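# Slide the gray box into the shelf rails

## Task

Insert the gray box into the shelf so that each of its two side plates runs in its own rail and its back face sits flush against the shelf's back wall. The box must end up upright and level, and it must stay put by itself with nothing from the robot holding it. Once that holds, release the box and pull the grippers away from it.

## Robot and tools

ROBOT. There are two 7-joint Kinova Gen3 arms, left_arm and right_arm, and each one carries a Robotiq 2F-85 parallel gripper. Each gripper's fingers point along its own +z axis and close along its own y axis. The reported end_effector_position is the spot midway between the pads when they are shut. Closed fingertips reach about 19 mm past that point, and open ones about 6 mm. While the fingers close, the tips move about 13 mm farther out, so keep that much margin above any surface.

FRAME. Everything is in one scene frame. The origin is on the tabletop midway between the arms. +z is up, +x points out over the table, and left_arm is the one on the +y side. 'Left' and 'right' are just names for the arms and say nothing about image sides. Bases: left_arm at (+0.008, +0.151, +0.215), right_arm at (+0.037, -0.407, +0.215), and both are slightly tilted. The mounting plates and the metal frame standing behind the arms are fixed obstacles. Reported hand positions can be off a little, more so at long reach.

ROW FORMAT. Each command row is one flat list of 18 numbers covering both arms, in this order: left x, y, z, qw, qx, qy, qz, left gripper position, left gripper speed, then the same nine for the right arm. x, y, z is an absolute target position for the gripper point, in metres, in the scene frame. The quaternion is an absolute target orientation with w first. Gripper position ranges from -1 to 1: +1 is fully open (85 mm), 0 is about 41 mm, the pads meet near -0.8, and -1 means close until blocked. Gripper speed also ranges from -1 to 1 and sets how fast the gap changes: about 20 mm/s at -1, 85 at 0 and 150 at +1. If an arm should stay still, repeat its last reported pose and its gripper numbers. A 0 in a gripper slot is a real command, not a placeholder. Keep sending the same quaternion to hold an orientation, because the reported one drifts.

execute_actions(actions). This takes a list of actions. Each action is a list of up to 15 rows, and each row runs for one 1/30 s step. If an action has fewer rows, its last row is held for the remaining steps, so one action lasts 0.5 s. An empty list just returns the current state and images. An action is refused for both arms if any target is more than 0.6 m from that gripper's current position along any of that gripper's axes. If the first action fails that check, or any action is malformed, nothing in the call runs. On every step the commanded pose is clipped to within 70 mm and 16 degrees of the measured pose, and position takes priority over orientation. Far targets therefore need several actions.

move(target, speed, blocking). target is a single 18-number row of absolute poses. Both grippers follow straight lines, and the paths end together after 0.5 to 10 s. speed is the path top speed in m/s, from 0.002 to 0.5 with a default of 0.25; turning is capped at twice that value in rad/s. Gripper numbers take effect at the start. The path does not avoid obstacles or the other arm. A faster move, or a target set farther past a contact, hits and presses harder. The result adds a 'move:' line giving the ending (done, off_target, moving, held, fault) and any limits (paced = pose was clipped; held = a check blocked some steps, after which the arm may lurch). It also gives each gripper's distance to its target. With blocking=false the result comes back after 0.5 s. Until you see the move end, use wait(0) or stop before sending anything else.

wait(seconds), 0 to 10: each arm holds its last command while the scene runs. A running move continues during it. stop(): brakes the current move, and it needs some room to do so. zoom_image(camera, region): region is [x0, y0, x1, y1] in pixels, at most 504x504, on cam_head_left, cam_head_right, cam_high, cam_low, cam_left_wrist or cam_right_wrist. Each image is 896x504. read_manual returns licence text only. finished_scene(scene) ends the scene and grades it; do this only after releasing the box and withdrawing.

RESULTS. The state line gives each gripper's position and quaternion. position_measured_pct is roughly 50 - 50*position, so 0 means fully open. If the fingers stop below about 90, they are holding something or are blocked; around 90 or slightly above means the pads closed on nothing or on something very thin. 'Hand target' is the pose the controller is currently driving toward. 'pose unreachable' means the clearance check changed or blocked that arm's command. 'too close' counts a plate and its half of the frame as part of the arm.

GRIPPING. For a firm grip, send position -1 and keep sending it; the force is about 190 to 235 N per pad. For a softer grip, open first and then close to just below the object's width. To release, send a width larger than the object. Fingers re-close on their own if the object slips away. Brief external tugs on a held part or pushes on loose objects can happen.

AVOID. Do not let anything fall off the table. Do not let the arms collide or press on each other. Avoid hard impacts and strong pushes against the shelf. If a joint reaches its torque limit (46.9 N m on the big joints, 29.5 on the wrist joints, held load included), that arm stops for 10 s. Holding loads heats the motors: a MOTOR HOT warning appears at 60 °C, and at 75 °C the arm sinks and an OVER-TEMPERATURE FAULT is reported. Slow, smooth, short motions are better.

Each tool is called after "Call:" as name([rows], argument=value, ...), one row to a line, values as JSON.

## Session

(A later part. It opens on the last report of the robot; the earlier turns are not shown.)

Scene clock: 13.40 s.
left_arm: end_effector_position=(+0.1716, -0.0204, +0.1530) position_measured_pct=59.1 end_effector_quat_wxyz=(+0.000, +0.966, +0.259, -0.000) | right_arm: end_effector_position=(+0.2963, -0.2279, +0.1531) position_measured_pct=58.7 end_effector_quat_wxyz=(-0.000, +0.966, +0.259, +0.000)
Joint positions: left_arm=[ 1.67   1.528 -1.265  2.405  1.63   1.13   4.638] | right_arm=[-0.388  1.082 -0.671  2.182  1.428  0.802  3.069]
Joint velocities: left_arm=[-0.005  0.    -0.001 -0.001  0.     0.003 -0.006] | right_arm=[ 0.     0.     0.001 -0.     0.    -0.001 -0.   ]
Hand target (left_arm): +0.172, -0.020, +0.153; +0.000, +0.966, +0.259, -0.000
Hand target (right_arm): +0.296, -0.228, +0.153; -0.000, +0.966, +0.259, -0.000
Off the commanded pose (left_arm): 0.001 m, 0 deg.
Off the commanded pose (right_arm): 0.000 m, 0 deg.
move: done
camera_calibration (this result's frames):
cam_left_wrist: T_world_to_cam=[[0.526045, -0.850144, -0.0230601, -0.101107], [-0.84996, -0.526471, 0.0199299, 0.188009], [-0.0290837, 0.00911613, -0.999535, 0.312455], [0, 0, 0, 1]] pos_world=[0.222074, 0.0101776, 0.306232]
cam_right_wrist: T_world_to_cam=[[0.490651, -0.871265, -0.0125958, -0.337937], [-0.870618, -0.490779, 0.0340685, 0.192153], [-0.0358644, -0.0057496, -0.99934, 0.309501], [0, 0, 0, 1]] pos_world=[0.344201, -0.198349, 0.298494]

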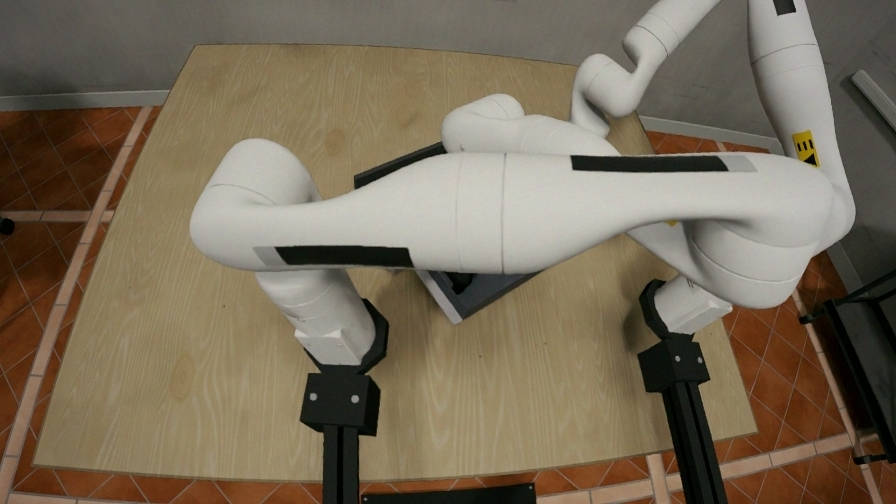

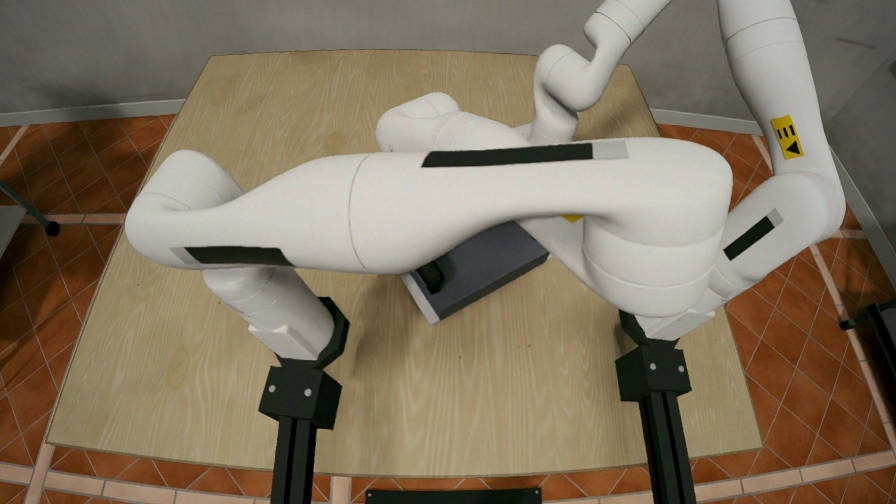

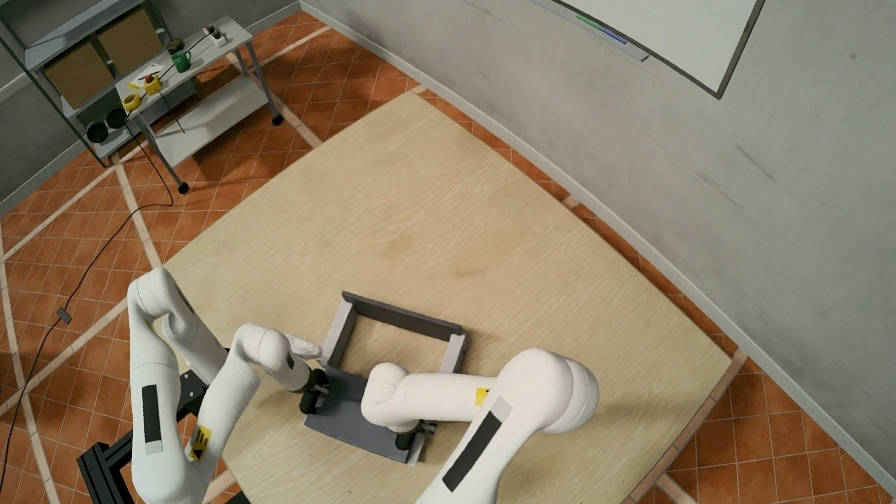

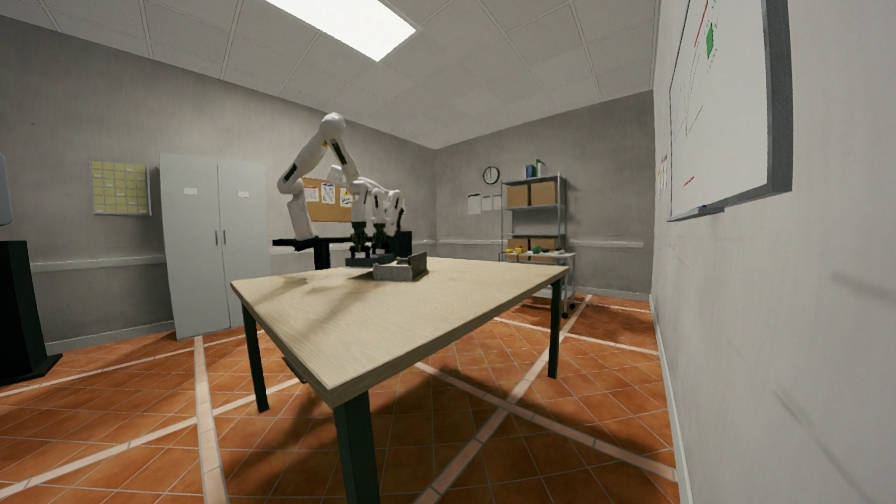

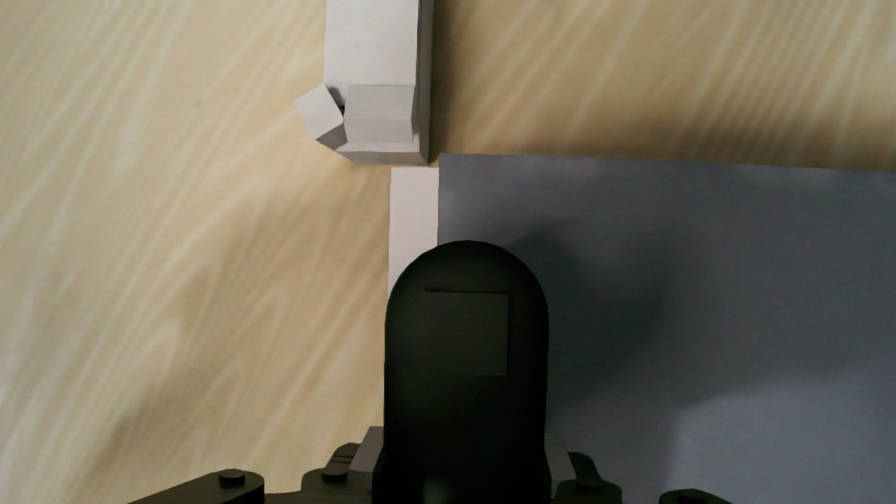

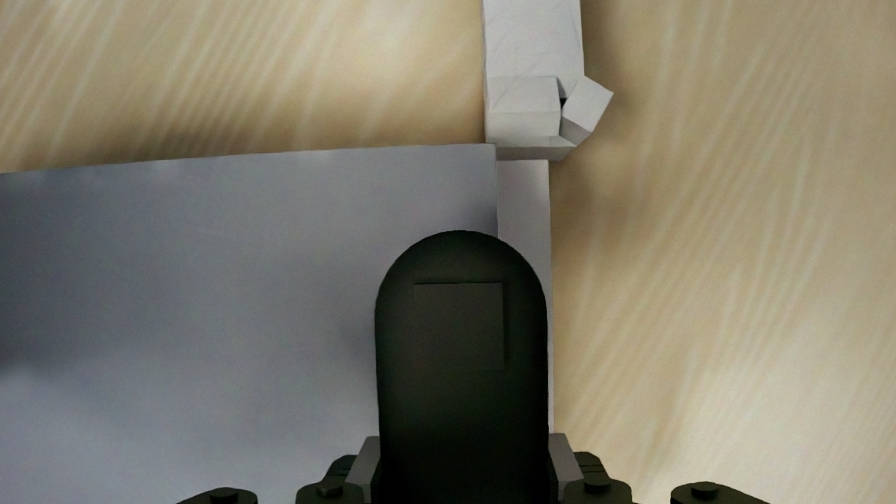

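Call:
move(target=[0.171,-0.018,0.153,0,0.966,0.259,0,-1,0,0.295,-0.226,0.153,0,0.966,0.259,0,-1,0], speed=0.02)

Call:
move(target=[0.205,0.002,0.153,0,0.966,0.259,0,-1,0,0.329,-0.206,0.153,0,0.966,0.259,0,-1,0], speed=0.02)

Call:
zoom_image(camera="cam_low", region=[340,240,420,290])

Scene clock: 14.23 s.
left_arm: end_effector_position=(+0.1708, -0.0182, +0.1530) position_measured_pct=59.1 end_effector_quat_wxyz=(+0.000, +0.966, +0.259, -0.000) | right_arm: end_effector_position=(+0.2954, -0.2257, +0.1531) position_measured_pct=58.7 end_effector_quat_wxyz=(-0.000, +0.966, +0.259, +0.000)
Joint positions: left_arm=[ 1.669  1.529 -1.265  2.413  1.634  1.132  4.628] | right_arm=[-0.394  1.084 -0.671  2.18   1.426  0.803  3.066]
Joint velocities: left_arm=[-0.     0.001 -0.     0.001  0.001  0.003 -0.001] | right_arm=[-0.001 -0.     0.     0.    -0.    -0.    -0.001]
Hand target (left_arm): +0.171, -0.018, +0.153; +0.000, +0.966, +0.259, +0.000
Hand target (right_arm): +0.295, -0.226, +0.153; -0.000, +0.966, +0.259, +0.000
Off the commanded pose (left_arm): 0.000 m, 0 deg.
Off the commanded pose (right_arm): 0.000 m, 0 deg.
move: done
camera_calibration (this result's frames):
cam_left_wrist: T_world_to_cam=[[0.526098, -0.850111, -0.0230627, -0.0987688], [-0.849929, -0.526523, 0.0198364, 0.188431], [-0.0290062, 0.00916575, -0.999537, 0.312416], [0, 0, 0, 1]] pos_world=[0.221177, 0.0123854, 0.306255]
cam_right_wrist: T_world_to_cam=[[0.49052, -0.871336, -0.0128109, -0.335541], [-0.870702, -0.490658, 0.0336603, 0.192553], [-0.0356152, -0.00535664, -0.999351, 0.309512], [0, 0, 0, 1]] pos_world=[0.343269, -0.196234, 0.298532]

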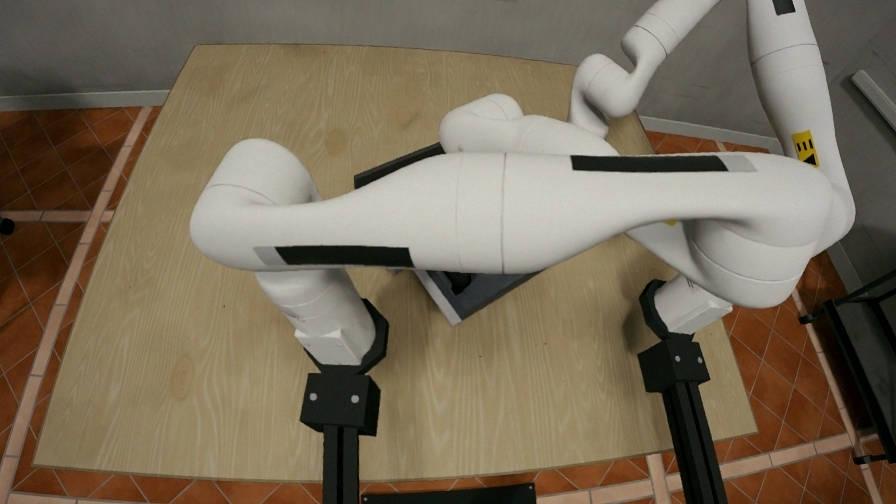

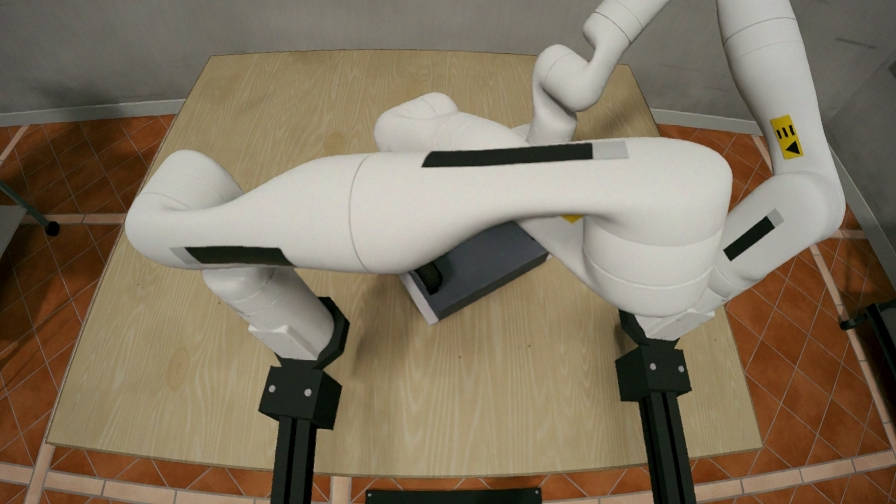

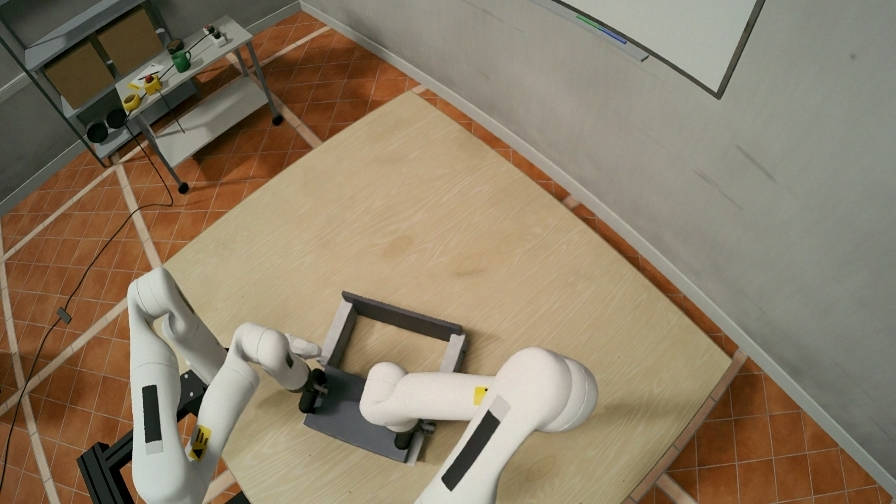

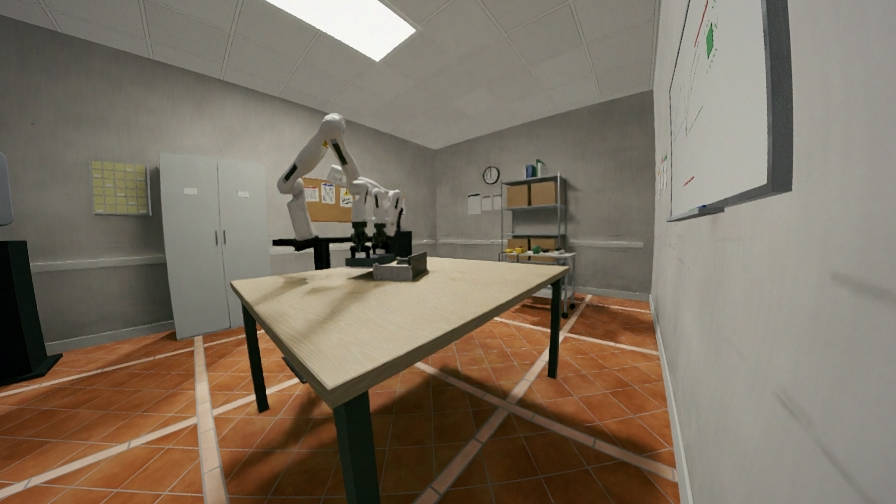

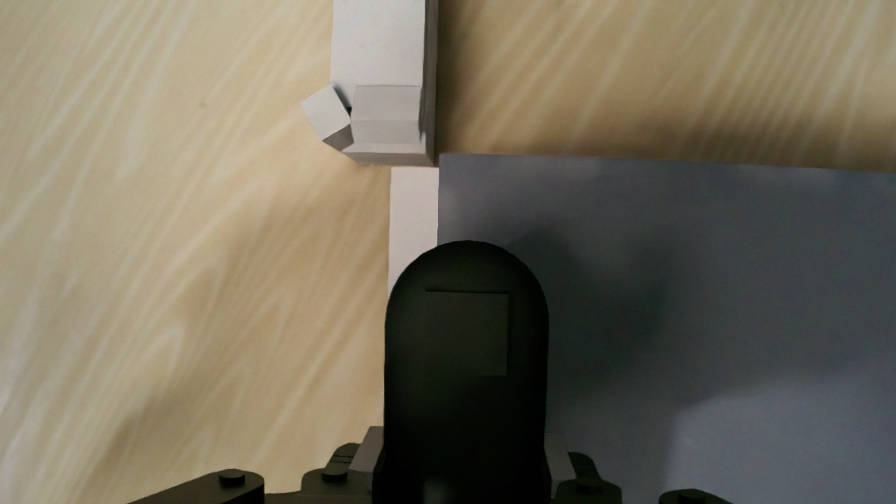

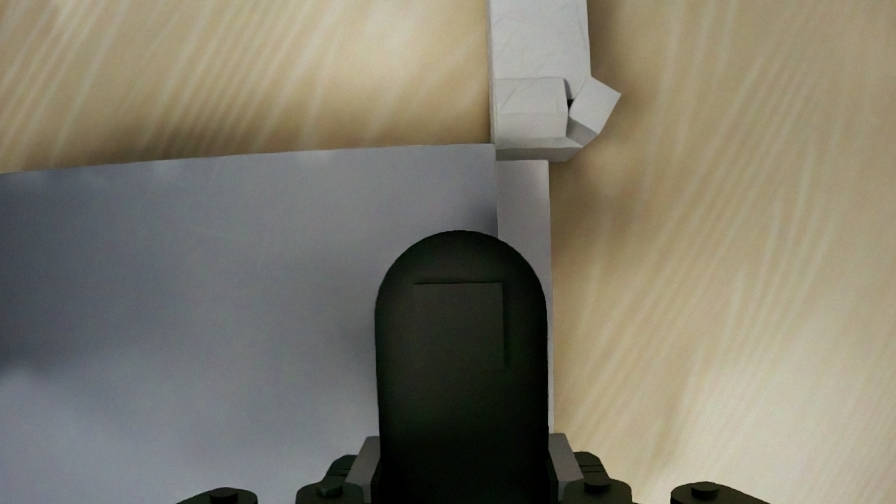

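Scene clock: 16.43 s.
left_arm: end_effector_position=(+0.1897, -0.0068, +0.1555) position_measured_pct=59.1 end_effector_quat_wxyz=(+0.007, +0.967, +0.255, -0.020) | right_arm: end_effector_position=(+0.3139, -0.2147, +0.1557) position_measured_pct=58.7 end_effector_quat_wxyz=(+0.005, +0.965, +0.262, -0.013)
Joint positions: left_arm=[ 1.557  1.544 -1.325  2.41   1.618  1.209  4.505] | right_arm=[-0.381  1.091 -0.68   2.082  1.308  0.837  3.23 ]
Joint velocities: left_arm=[ 0.005  0.03  -0.034  0.    -0.004  0.049  0.001] | right_arm=[-0.005 -0.004  0.007 -0.003 -0.009 -0.005  0.009]
Hand target (left_arm): +0.205, +0.002, +0.153; -0.000, +0.966, +0.259, -0.000
Hand target (right_arm): +0.329, -0.206, +0.154; +0.000, +0.966, +0.259, -0.000
Off the commanded pose (left_arm): 0.018 m, 2 deg.
Off the commanded pose (right_arm): 0.018 m, 2 deg.
move: off_target (left_arm, right_arm)
camera_calibration (this result's frames):
cam_left_wrist: T_world_to_cam=[[0.518225, -0.855008, -0.0201119, -0.0980105], [-0.852958, -0.518416, 0.0608875, 0.204686], [-0.0624856, -0.0143989, -0.997942, 0.321296], [0, 0, 0, 1]] pos_world=[0.245457, 0.0269389, 0.306201]
cam_right_wrist: T_world_to_cam=[[0.496657, -0.86791, -0.00800745, -0.336924], [-0.866006, -0.496141, 0.0622628, 0.206967], [-0.0580113, -0.0239887, -0.998028, 0.31562], [0, 0, 0, 1]] pos_world=[0.36488, -0.182163, 0.299414]

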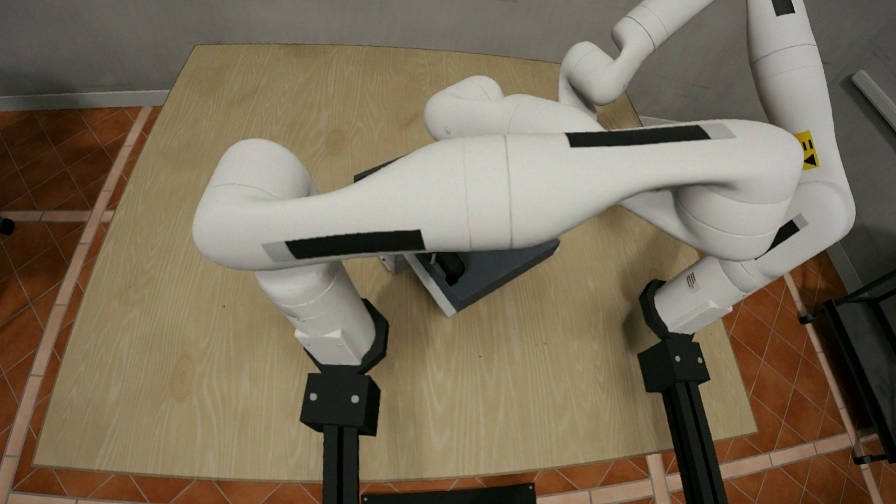

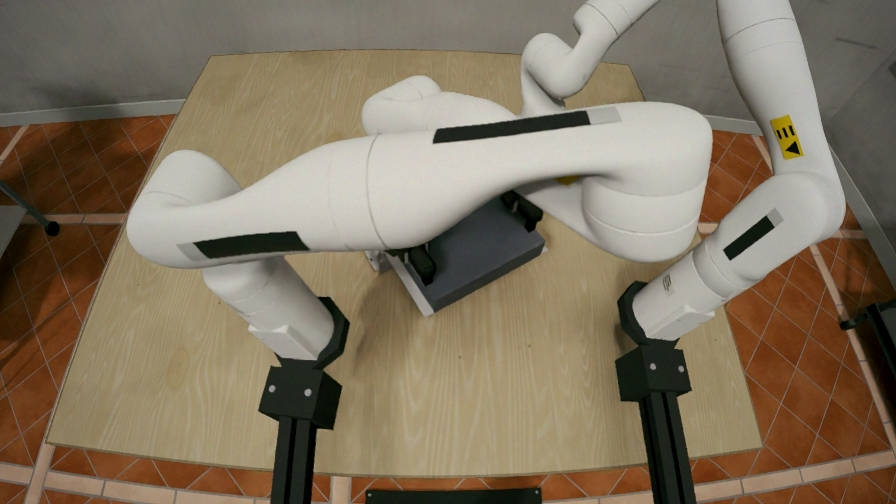

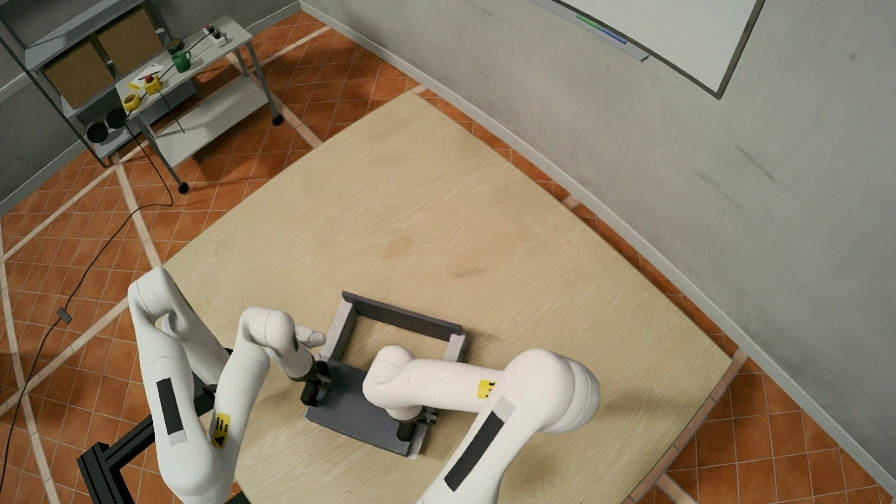

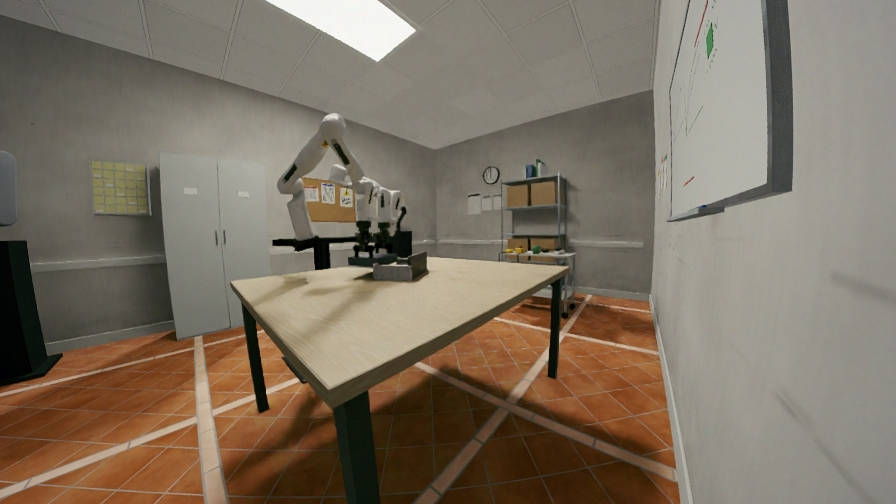

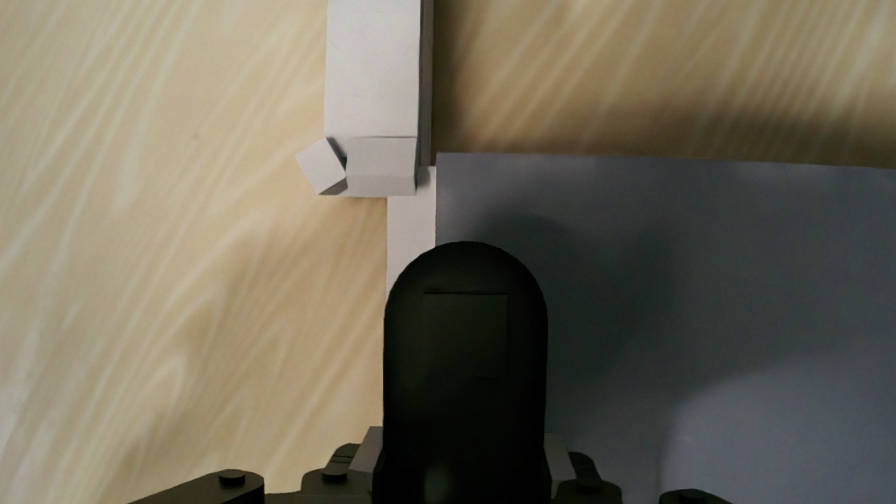

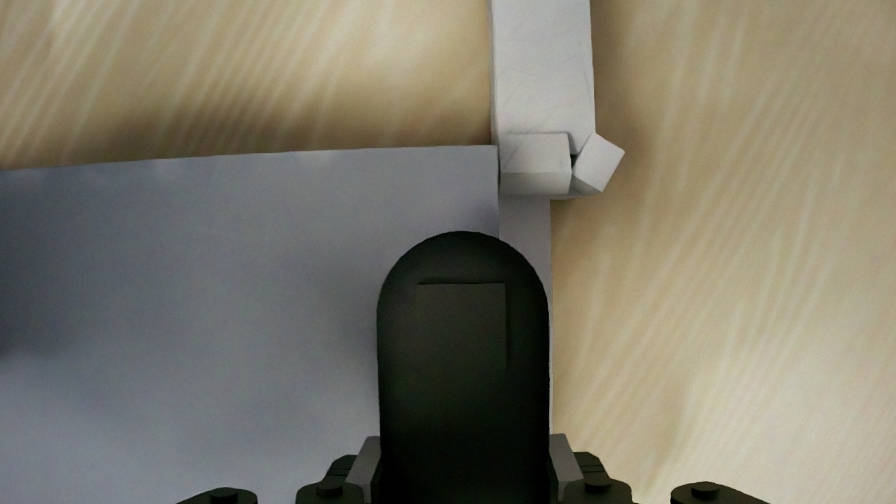

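Region (340, 240, 420, 290) of cam_low's 896x504 image, scaled by 6.300, with more detail than that image has; it fills the top 315 rows of this view, and the rest is white.

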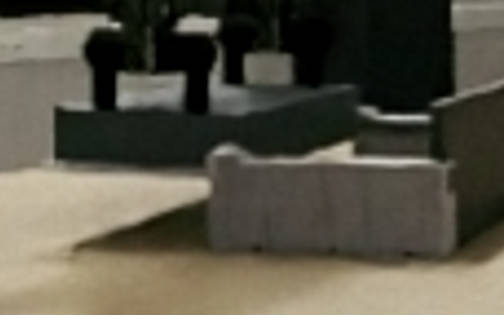

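Call:
move(target=[0.176,-0.012,0.146,0,0.966,0.259,0,-1,0,0.300,-0.220,0.146,0,0.966,0.259,0,-1,0], speed=0.02)

Call:
move(target=[0.204,0.004,0.146,0,0.966,0.259,0,-1,0,0.328,-0.204,0.146,0,0.966,0.259,0,-1,0], speed=0.02)

Scene clock: 17.80 s.
left_arm: end_effector_position=(+0.1760, -0.0118, +0.1462) position_measured_pct=59.1 end_effector_quat_wxyz=(-0.000, +0.966, +0.259, -0.000) | right_arm: end_effector_position=(+0.3008, -0.2194, +0.1466) position_measured_pct=58.7 end_effector_quat_wxyz=(-0.001, +0.966, +0.259, +0.001)
Joint positions: left_arm=[ 1.648  1.578 -1.286  2.418  1.661  1.178  4.589] | right_arm=[-0.404  1.1   -0.654  2.153  1.429  0.796  3.079]
Joint velocities: left_arm=[ 0.008  0.001  0.004  0.     0.002 -0.004  0.008] | right_arm=[-0.003 -0.001  0.001  0.005  0.01  -0.002 -0.013]
Hand target (left_arm): +0.176, -0.012, +0.146; -0.000, +0.966, +0.259, +0.000
Hand target (right_arm): +0.300, -0.220, +0.146; +0.000, +0.966, +0.259, +0.000
Off the commanded pose (left_arm): 0.000 m, 0 deg.
Off the commanded pose (right_arm): 0.001 m, 0 deg.
move: done
camera_calibration (this result's frames):
cam_left_wrist: T_world_to_cam=[[0.52627, -0.849986, -0.0237561, -0.0961215], [-0.849827, -0.52671, 0.0192481, 0.196453], [-0.0288732, 0.0100589, -0.999532, 0.305628], [0, 0, 0, 1]] pos_world=[0.226361, 0.0186975, 0.29942]
cam_right_wrist: T_world_to_cam=[[0.49151, -0.87078, -0.0126629, -0.333025], [-0.870203, -0.491651, 0.0320399, 0.200506], [-0.0341254, -0.0047286, -0.999406, 0.302884], [0, 0, 0, 1]] pos_world=[0.348502, -0.18998, 0.292063]

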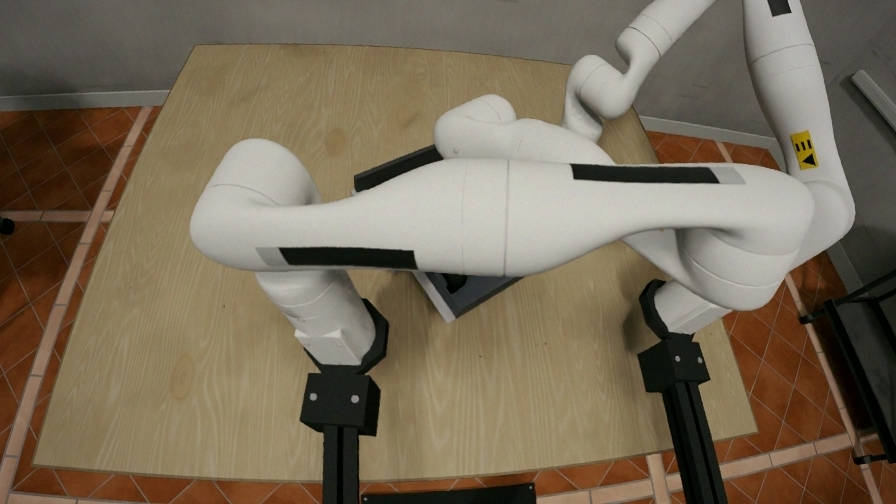

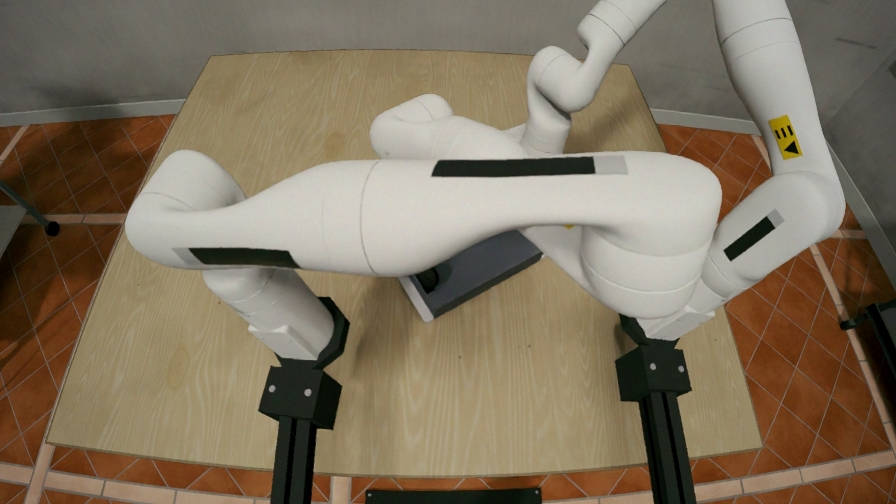

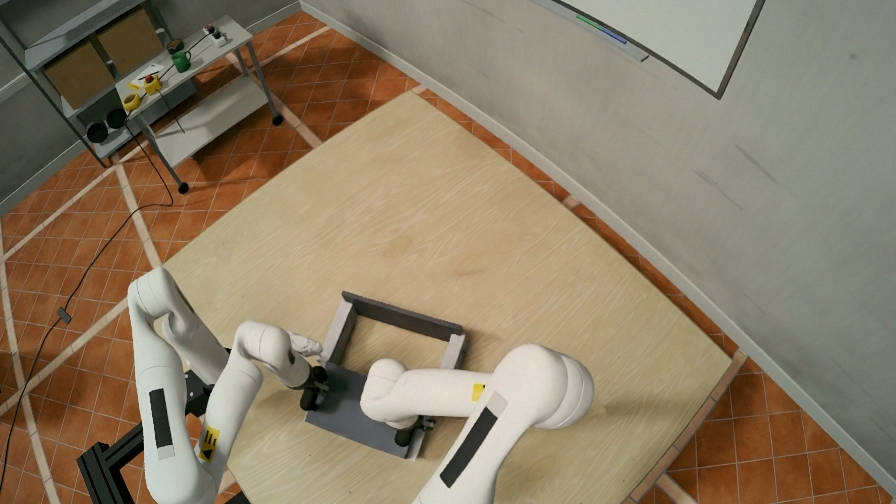

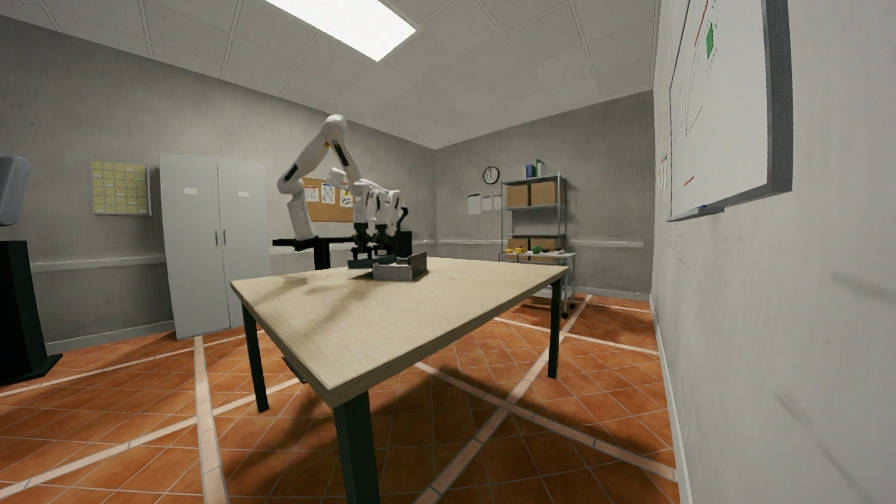

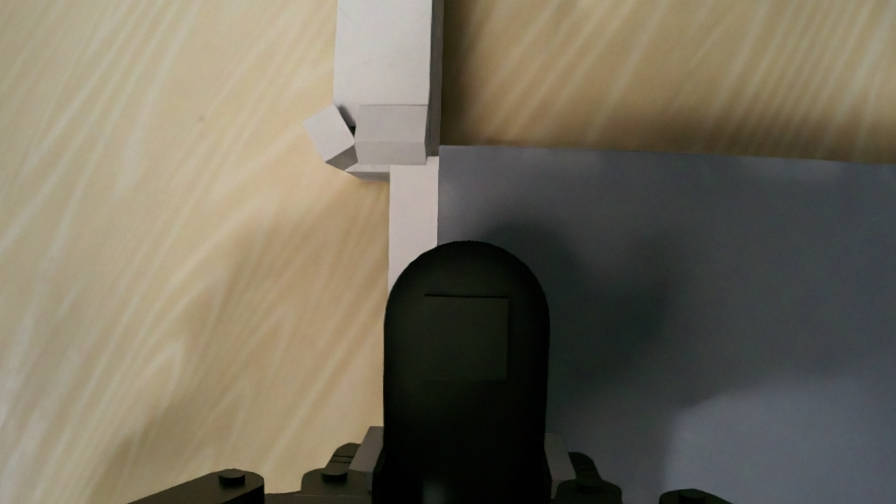

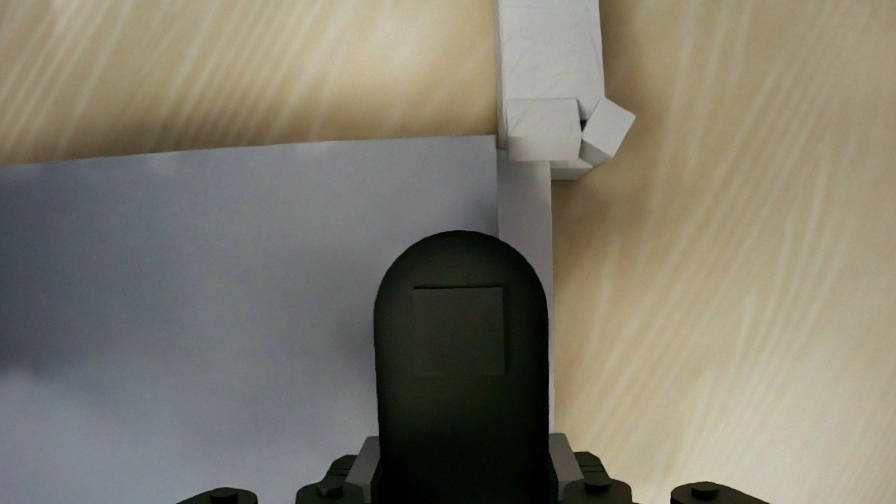

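Scene clock: 19.63 s.
left_arm: end_effector_position=(+0.1828, -0.0078, +0.1507) position_measured_pct=59.1 end_effector_quat_wxyz=(+0.010, +0.967, +0.254, -0.027) | right_arm: end_effector_position=(+0.3076, -0.2154, +0.1512) position_measured_pct=58.7 end_effector_quat_wxyz=(+0.007, +0.964, +0.264, -0.017)
Joint positions: left_arm=[ 1.572  1.605 -1.356  2.418  1.637  1.292  4.499] | right_arm=[-0.397  1.097 -0.662  2.09   1.313  0.82   3.216]
Joint velocities: left_arm=[ 0.007  0.045 -0.046 -0.002 -0.004  0.067  0.004] | right_arm=[-0.007 -0.005  0.01  -0.003 -0.011 -0.009  0.01 ]
Hand target (left_arm): +0.203, +0.004, +0.147; -0.000, +0.966, +0.259, -0.000
Hand target (right_arm): +0.328, -0.205, +0.147; +0.000, +0.966, +0.259, -0.000
Off the commanded pose (left_arm): 0.025 m, 3 deg.
Off the commanded pose (right_arm): 0.024 m, 2 deg.
move: off_target (left_arm, right_arm)
camera_calibration (this result's frames):
cam_left_wrist: T_world_to_cam=[[0.517209, -0.855656, -0.0186364, -0.0954089], [-0.852562, -0.517004, 0.0764512, 0.196191], [-0.0750511, -0.0236526, -0.996899, 0.318152], [0, 0, 0, 1]] pos_world=[0.240489, 0.0273198, 0.300388]
cam_right_wrist: T_world_to_cam=[[0.499845, -0.866083, -0.0074776, -0.335119], [-0.863724, -0.499087, 0.0699506, 0.198885], [-0.064315, -0.0285059, -0.997522, 0.31159], [0, 0, 0, 1]] pos_world=[0.359329, -0.182097, 0.2944]

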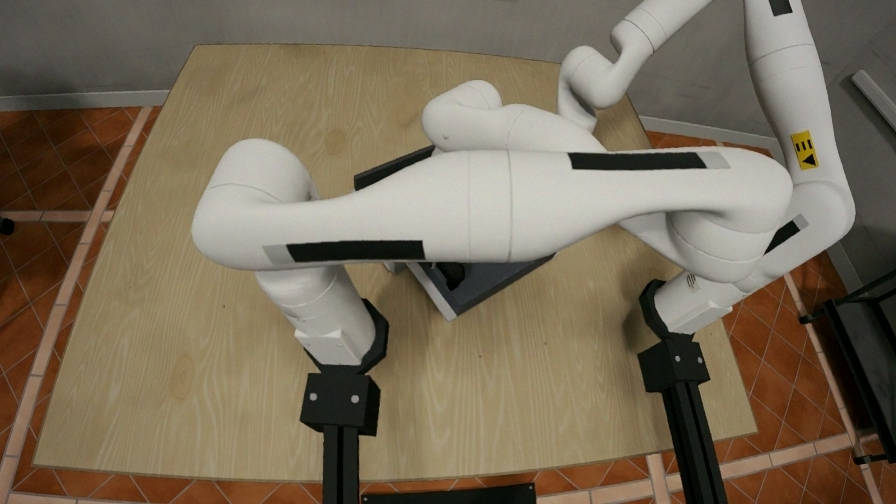

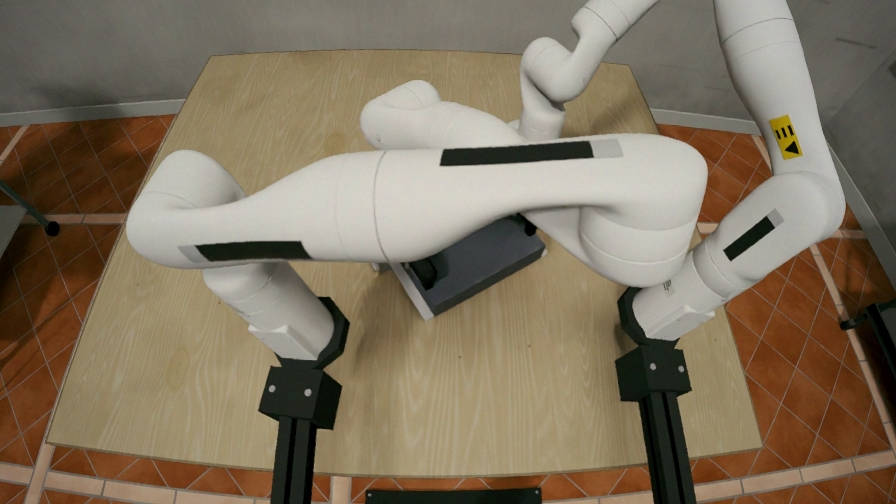

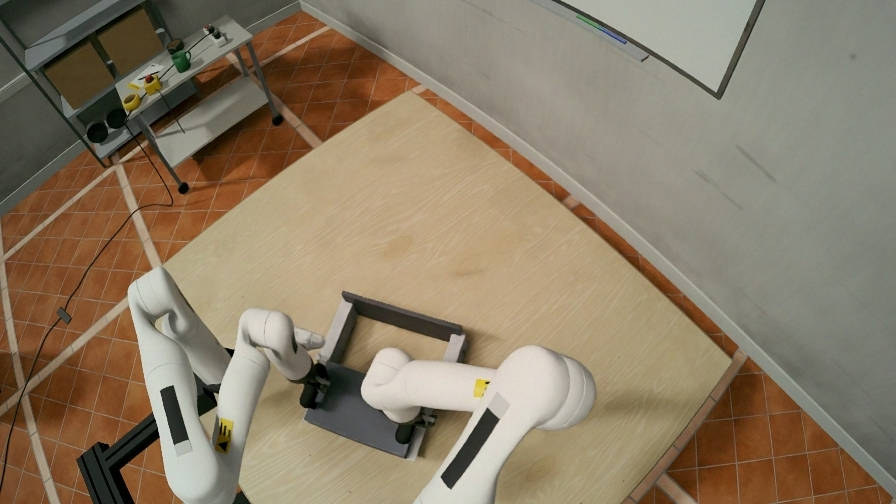

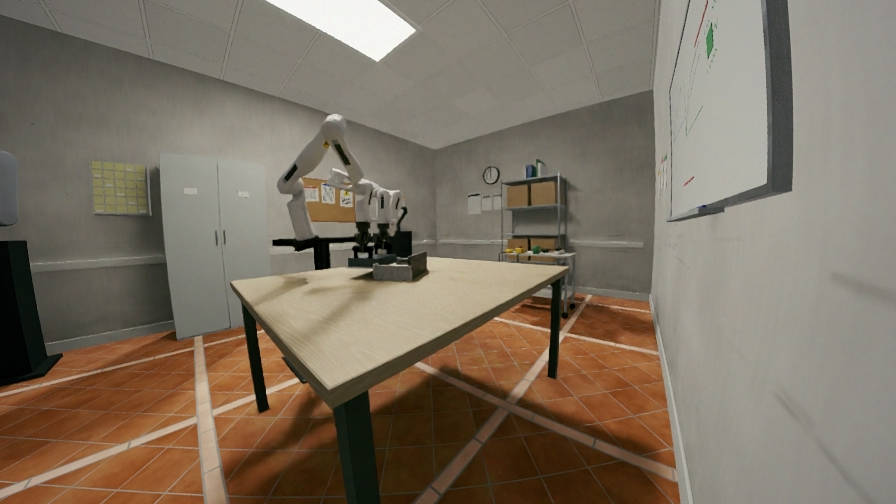

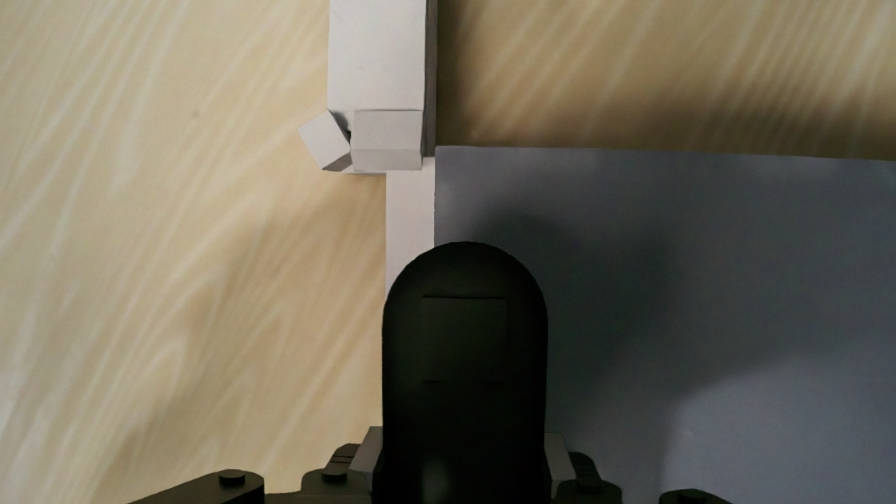

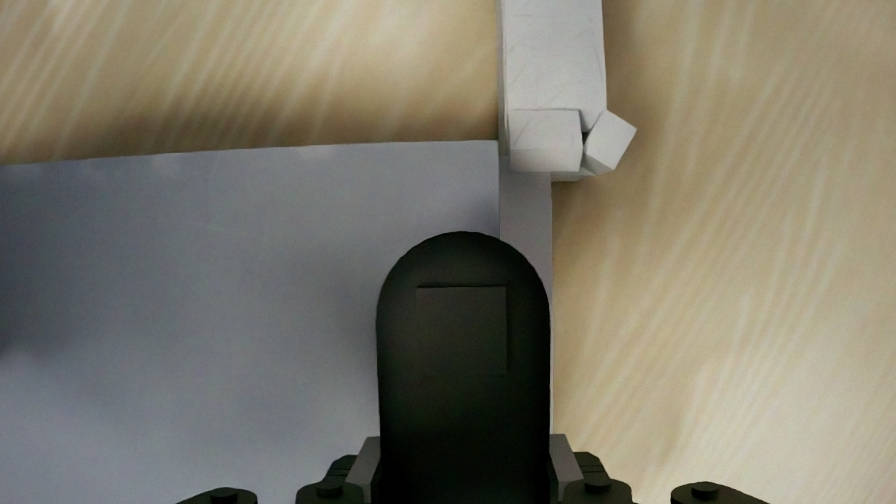

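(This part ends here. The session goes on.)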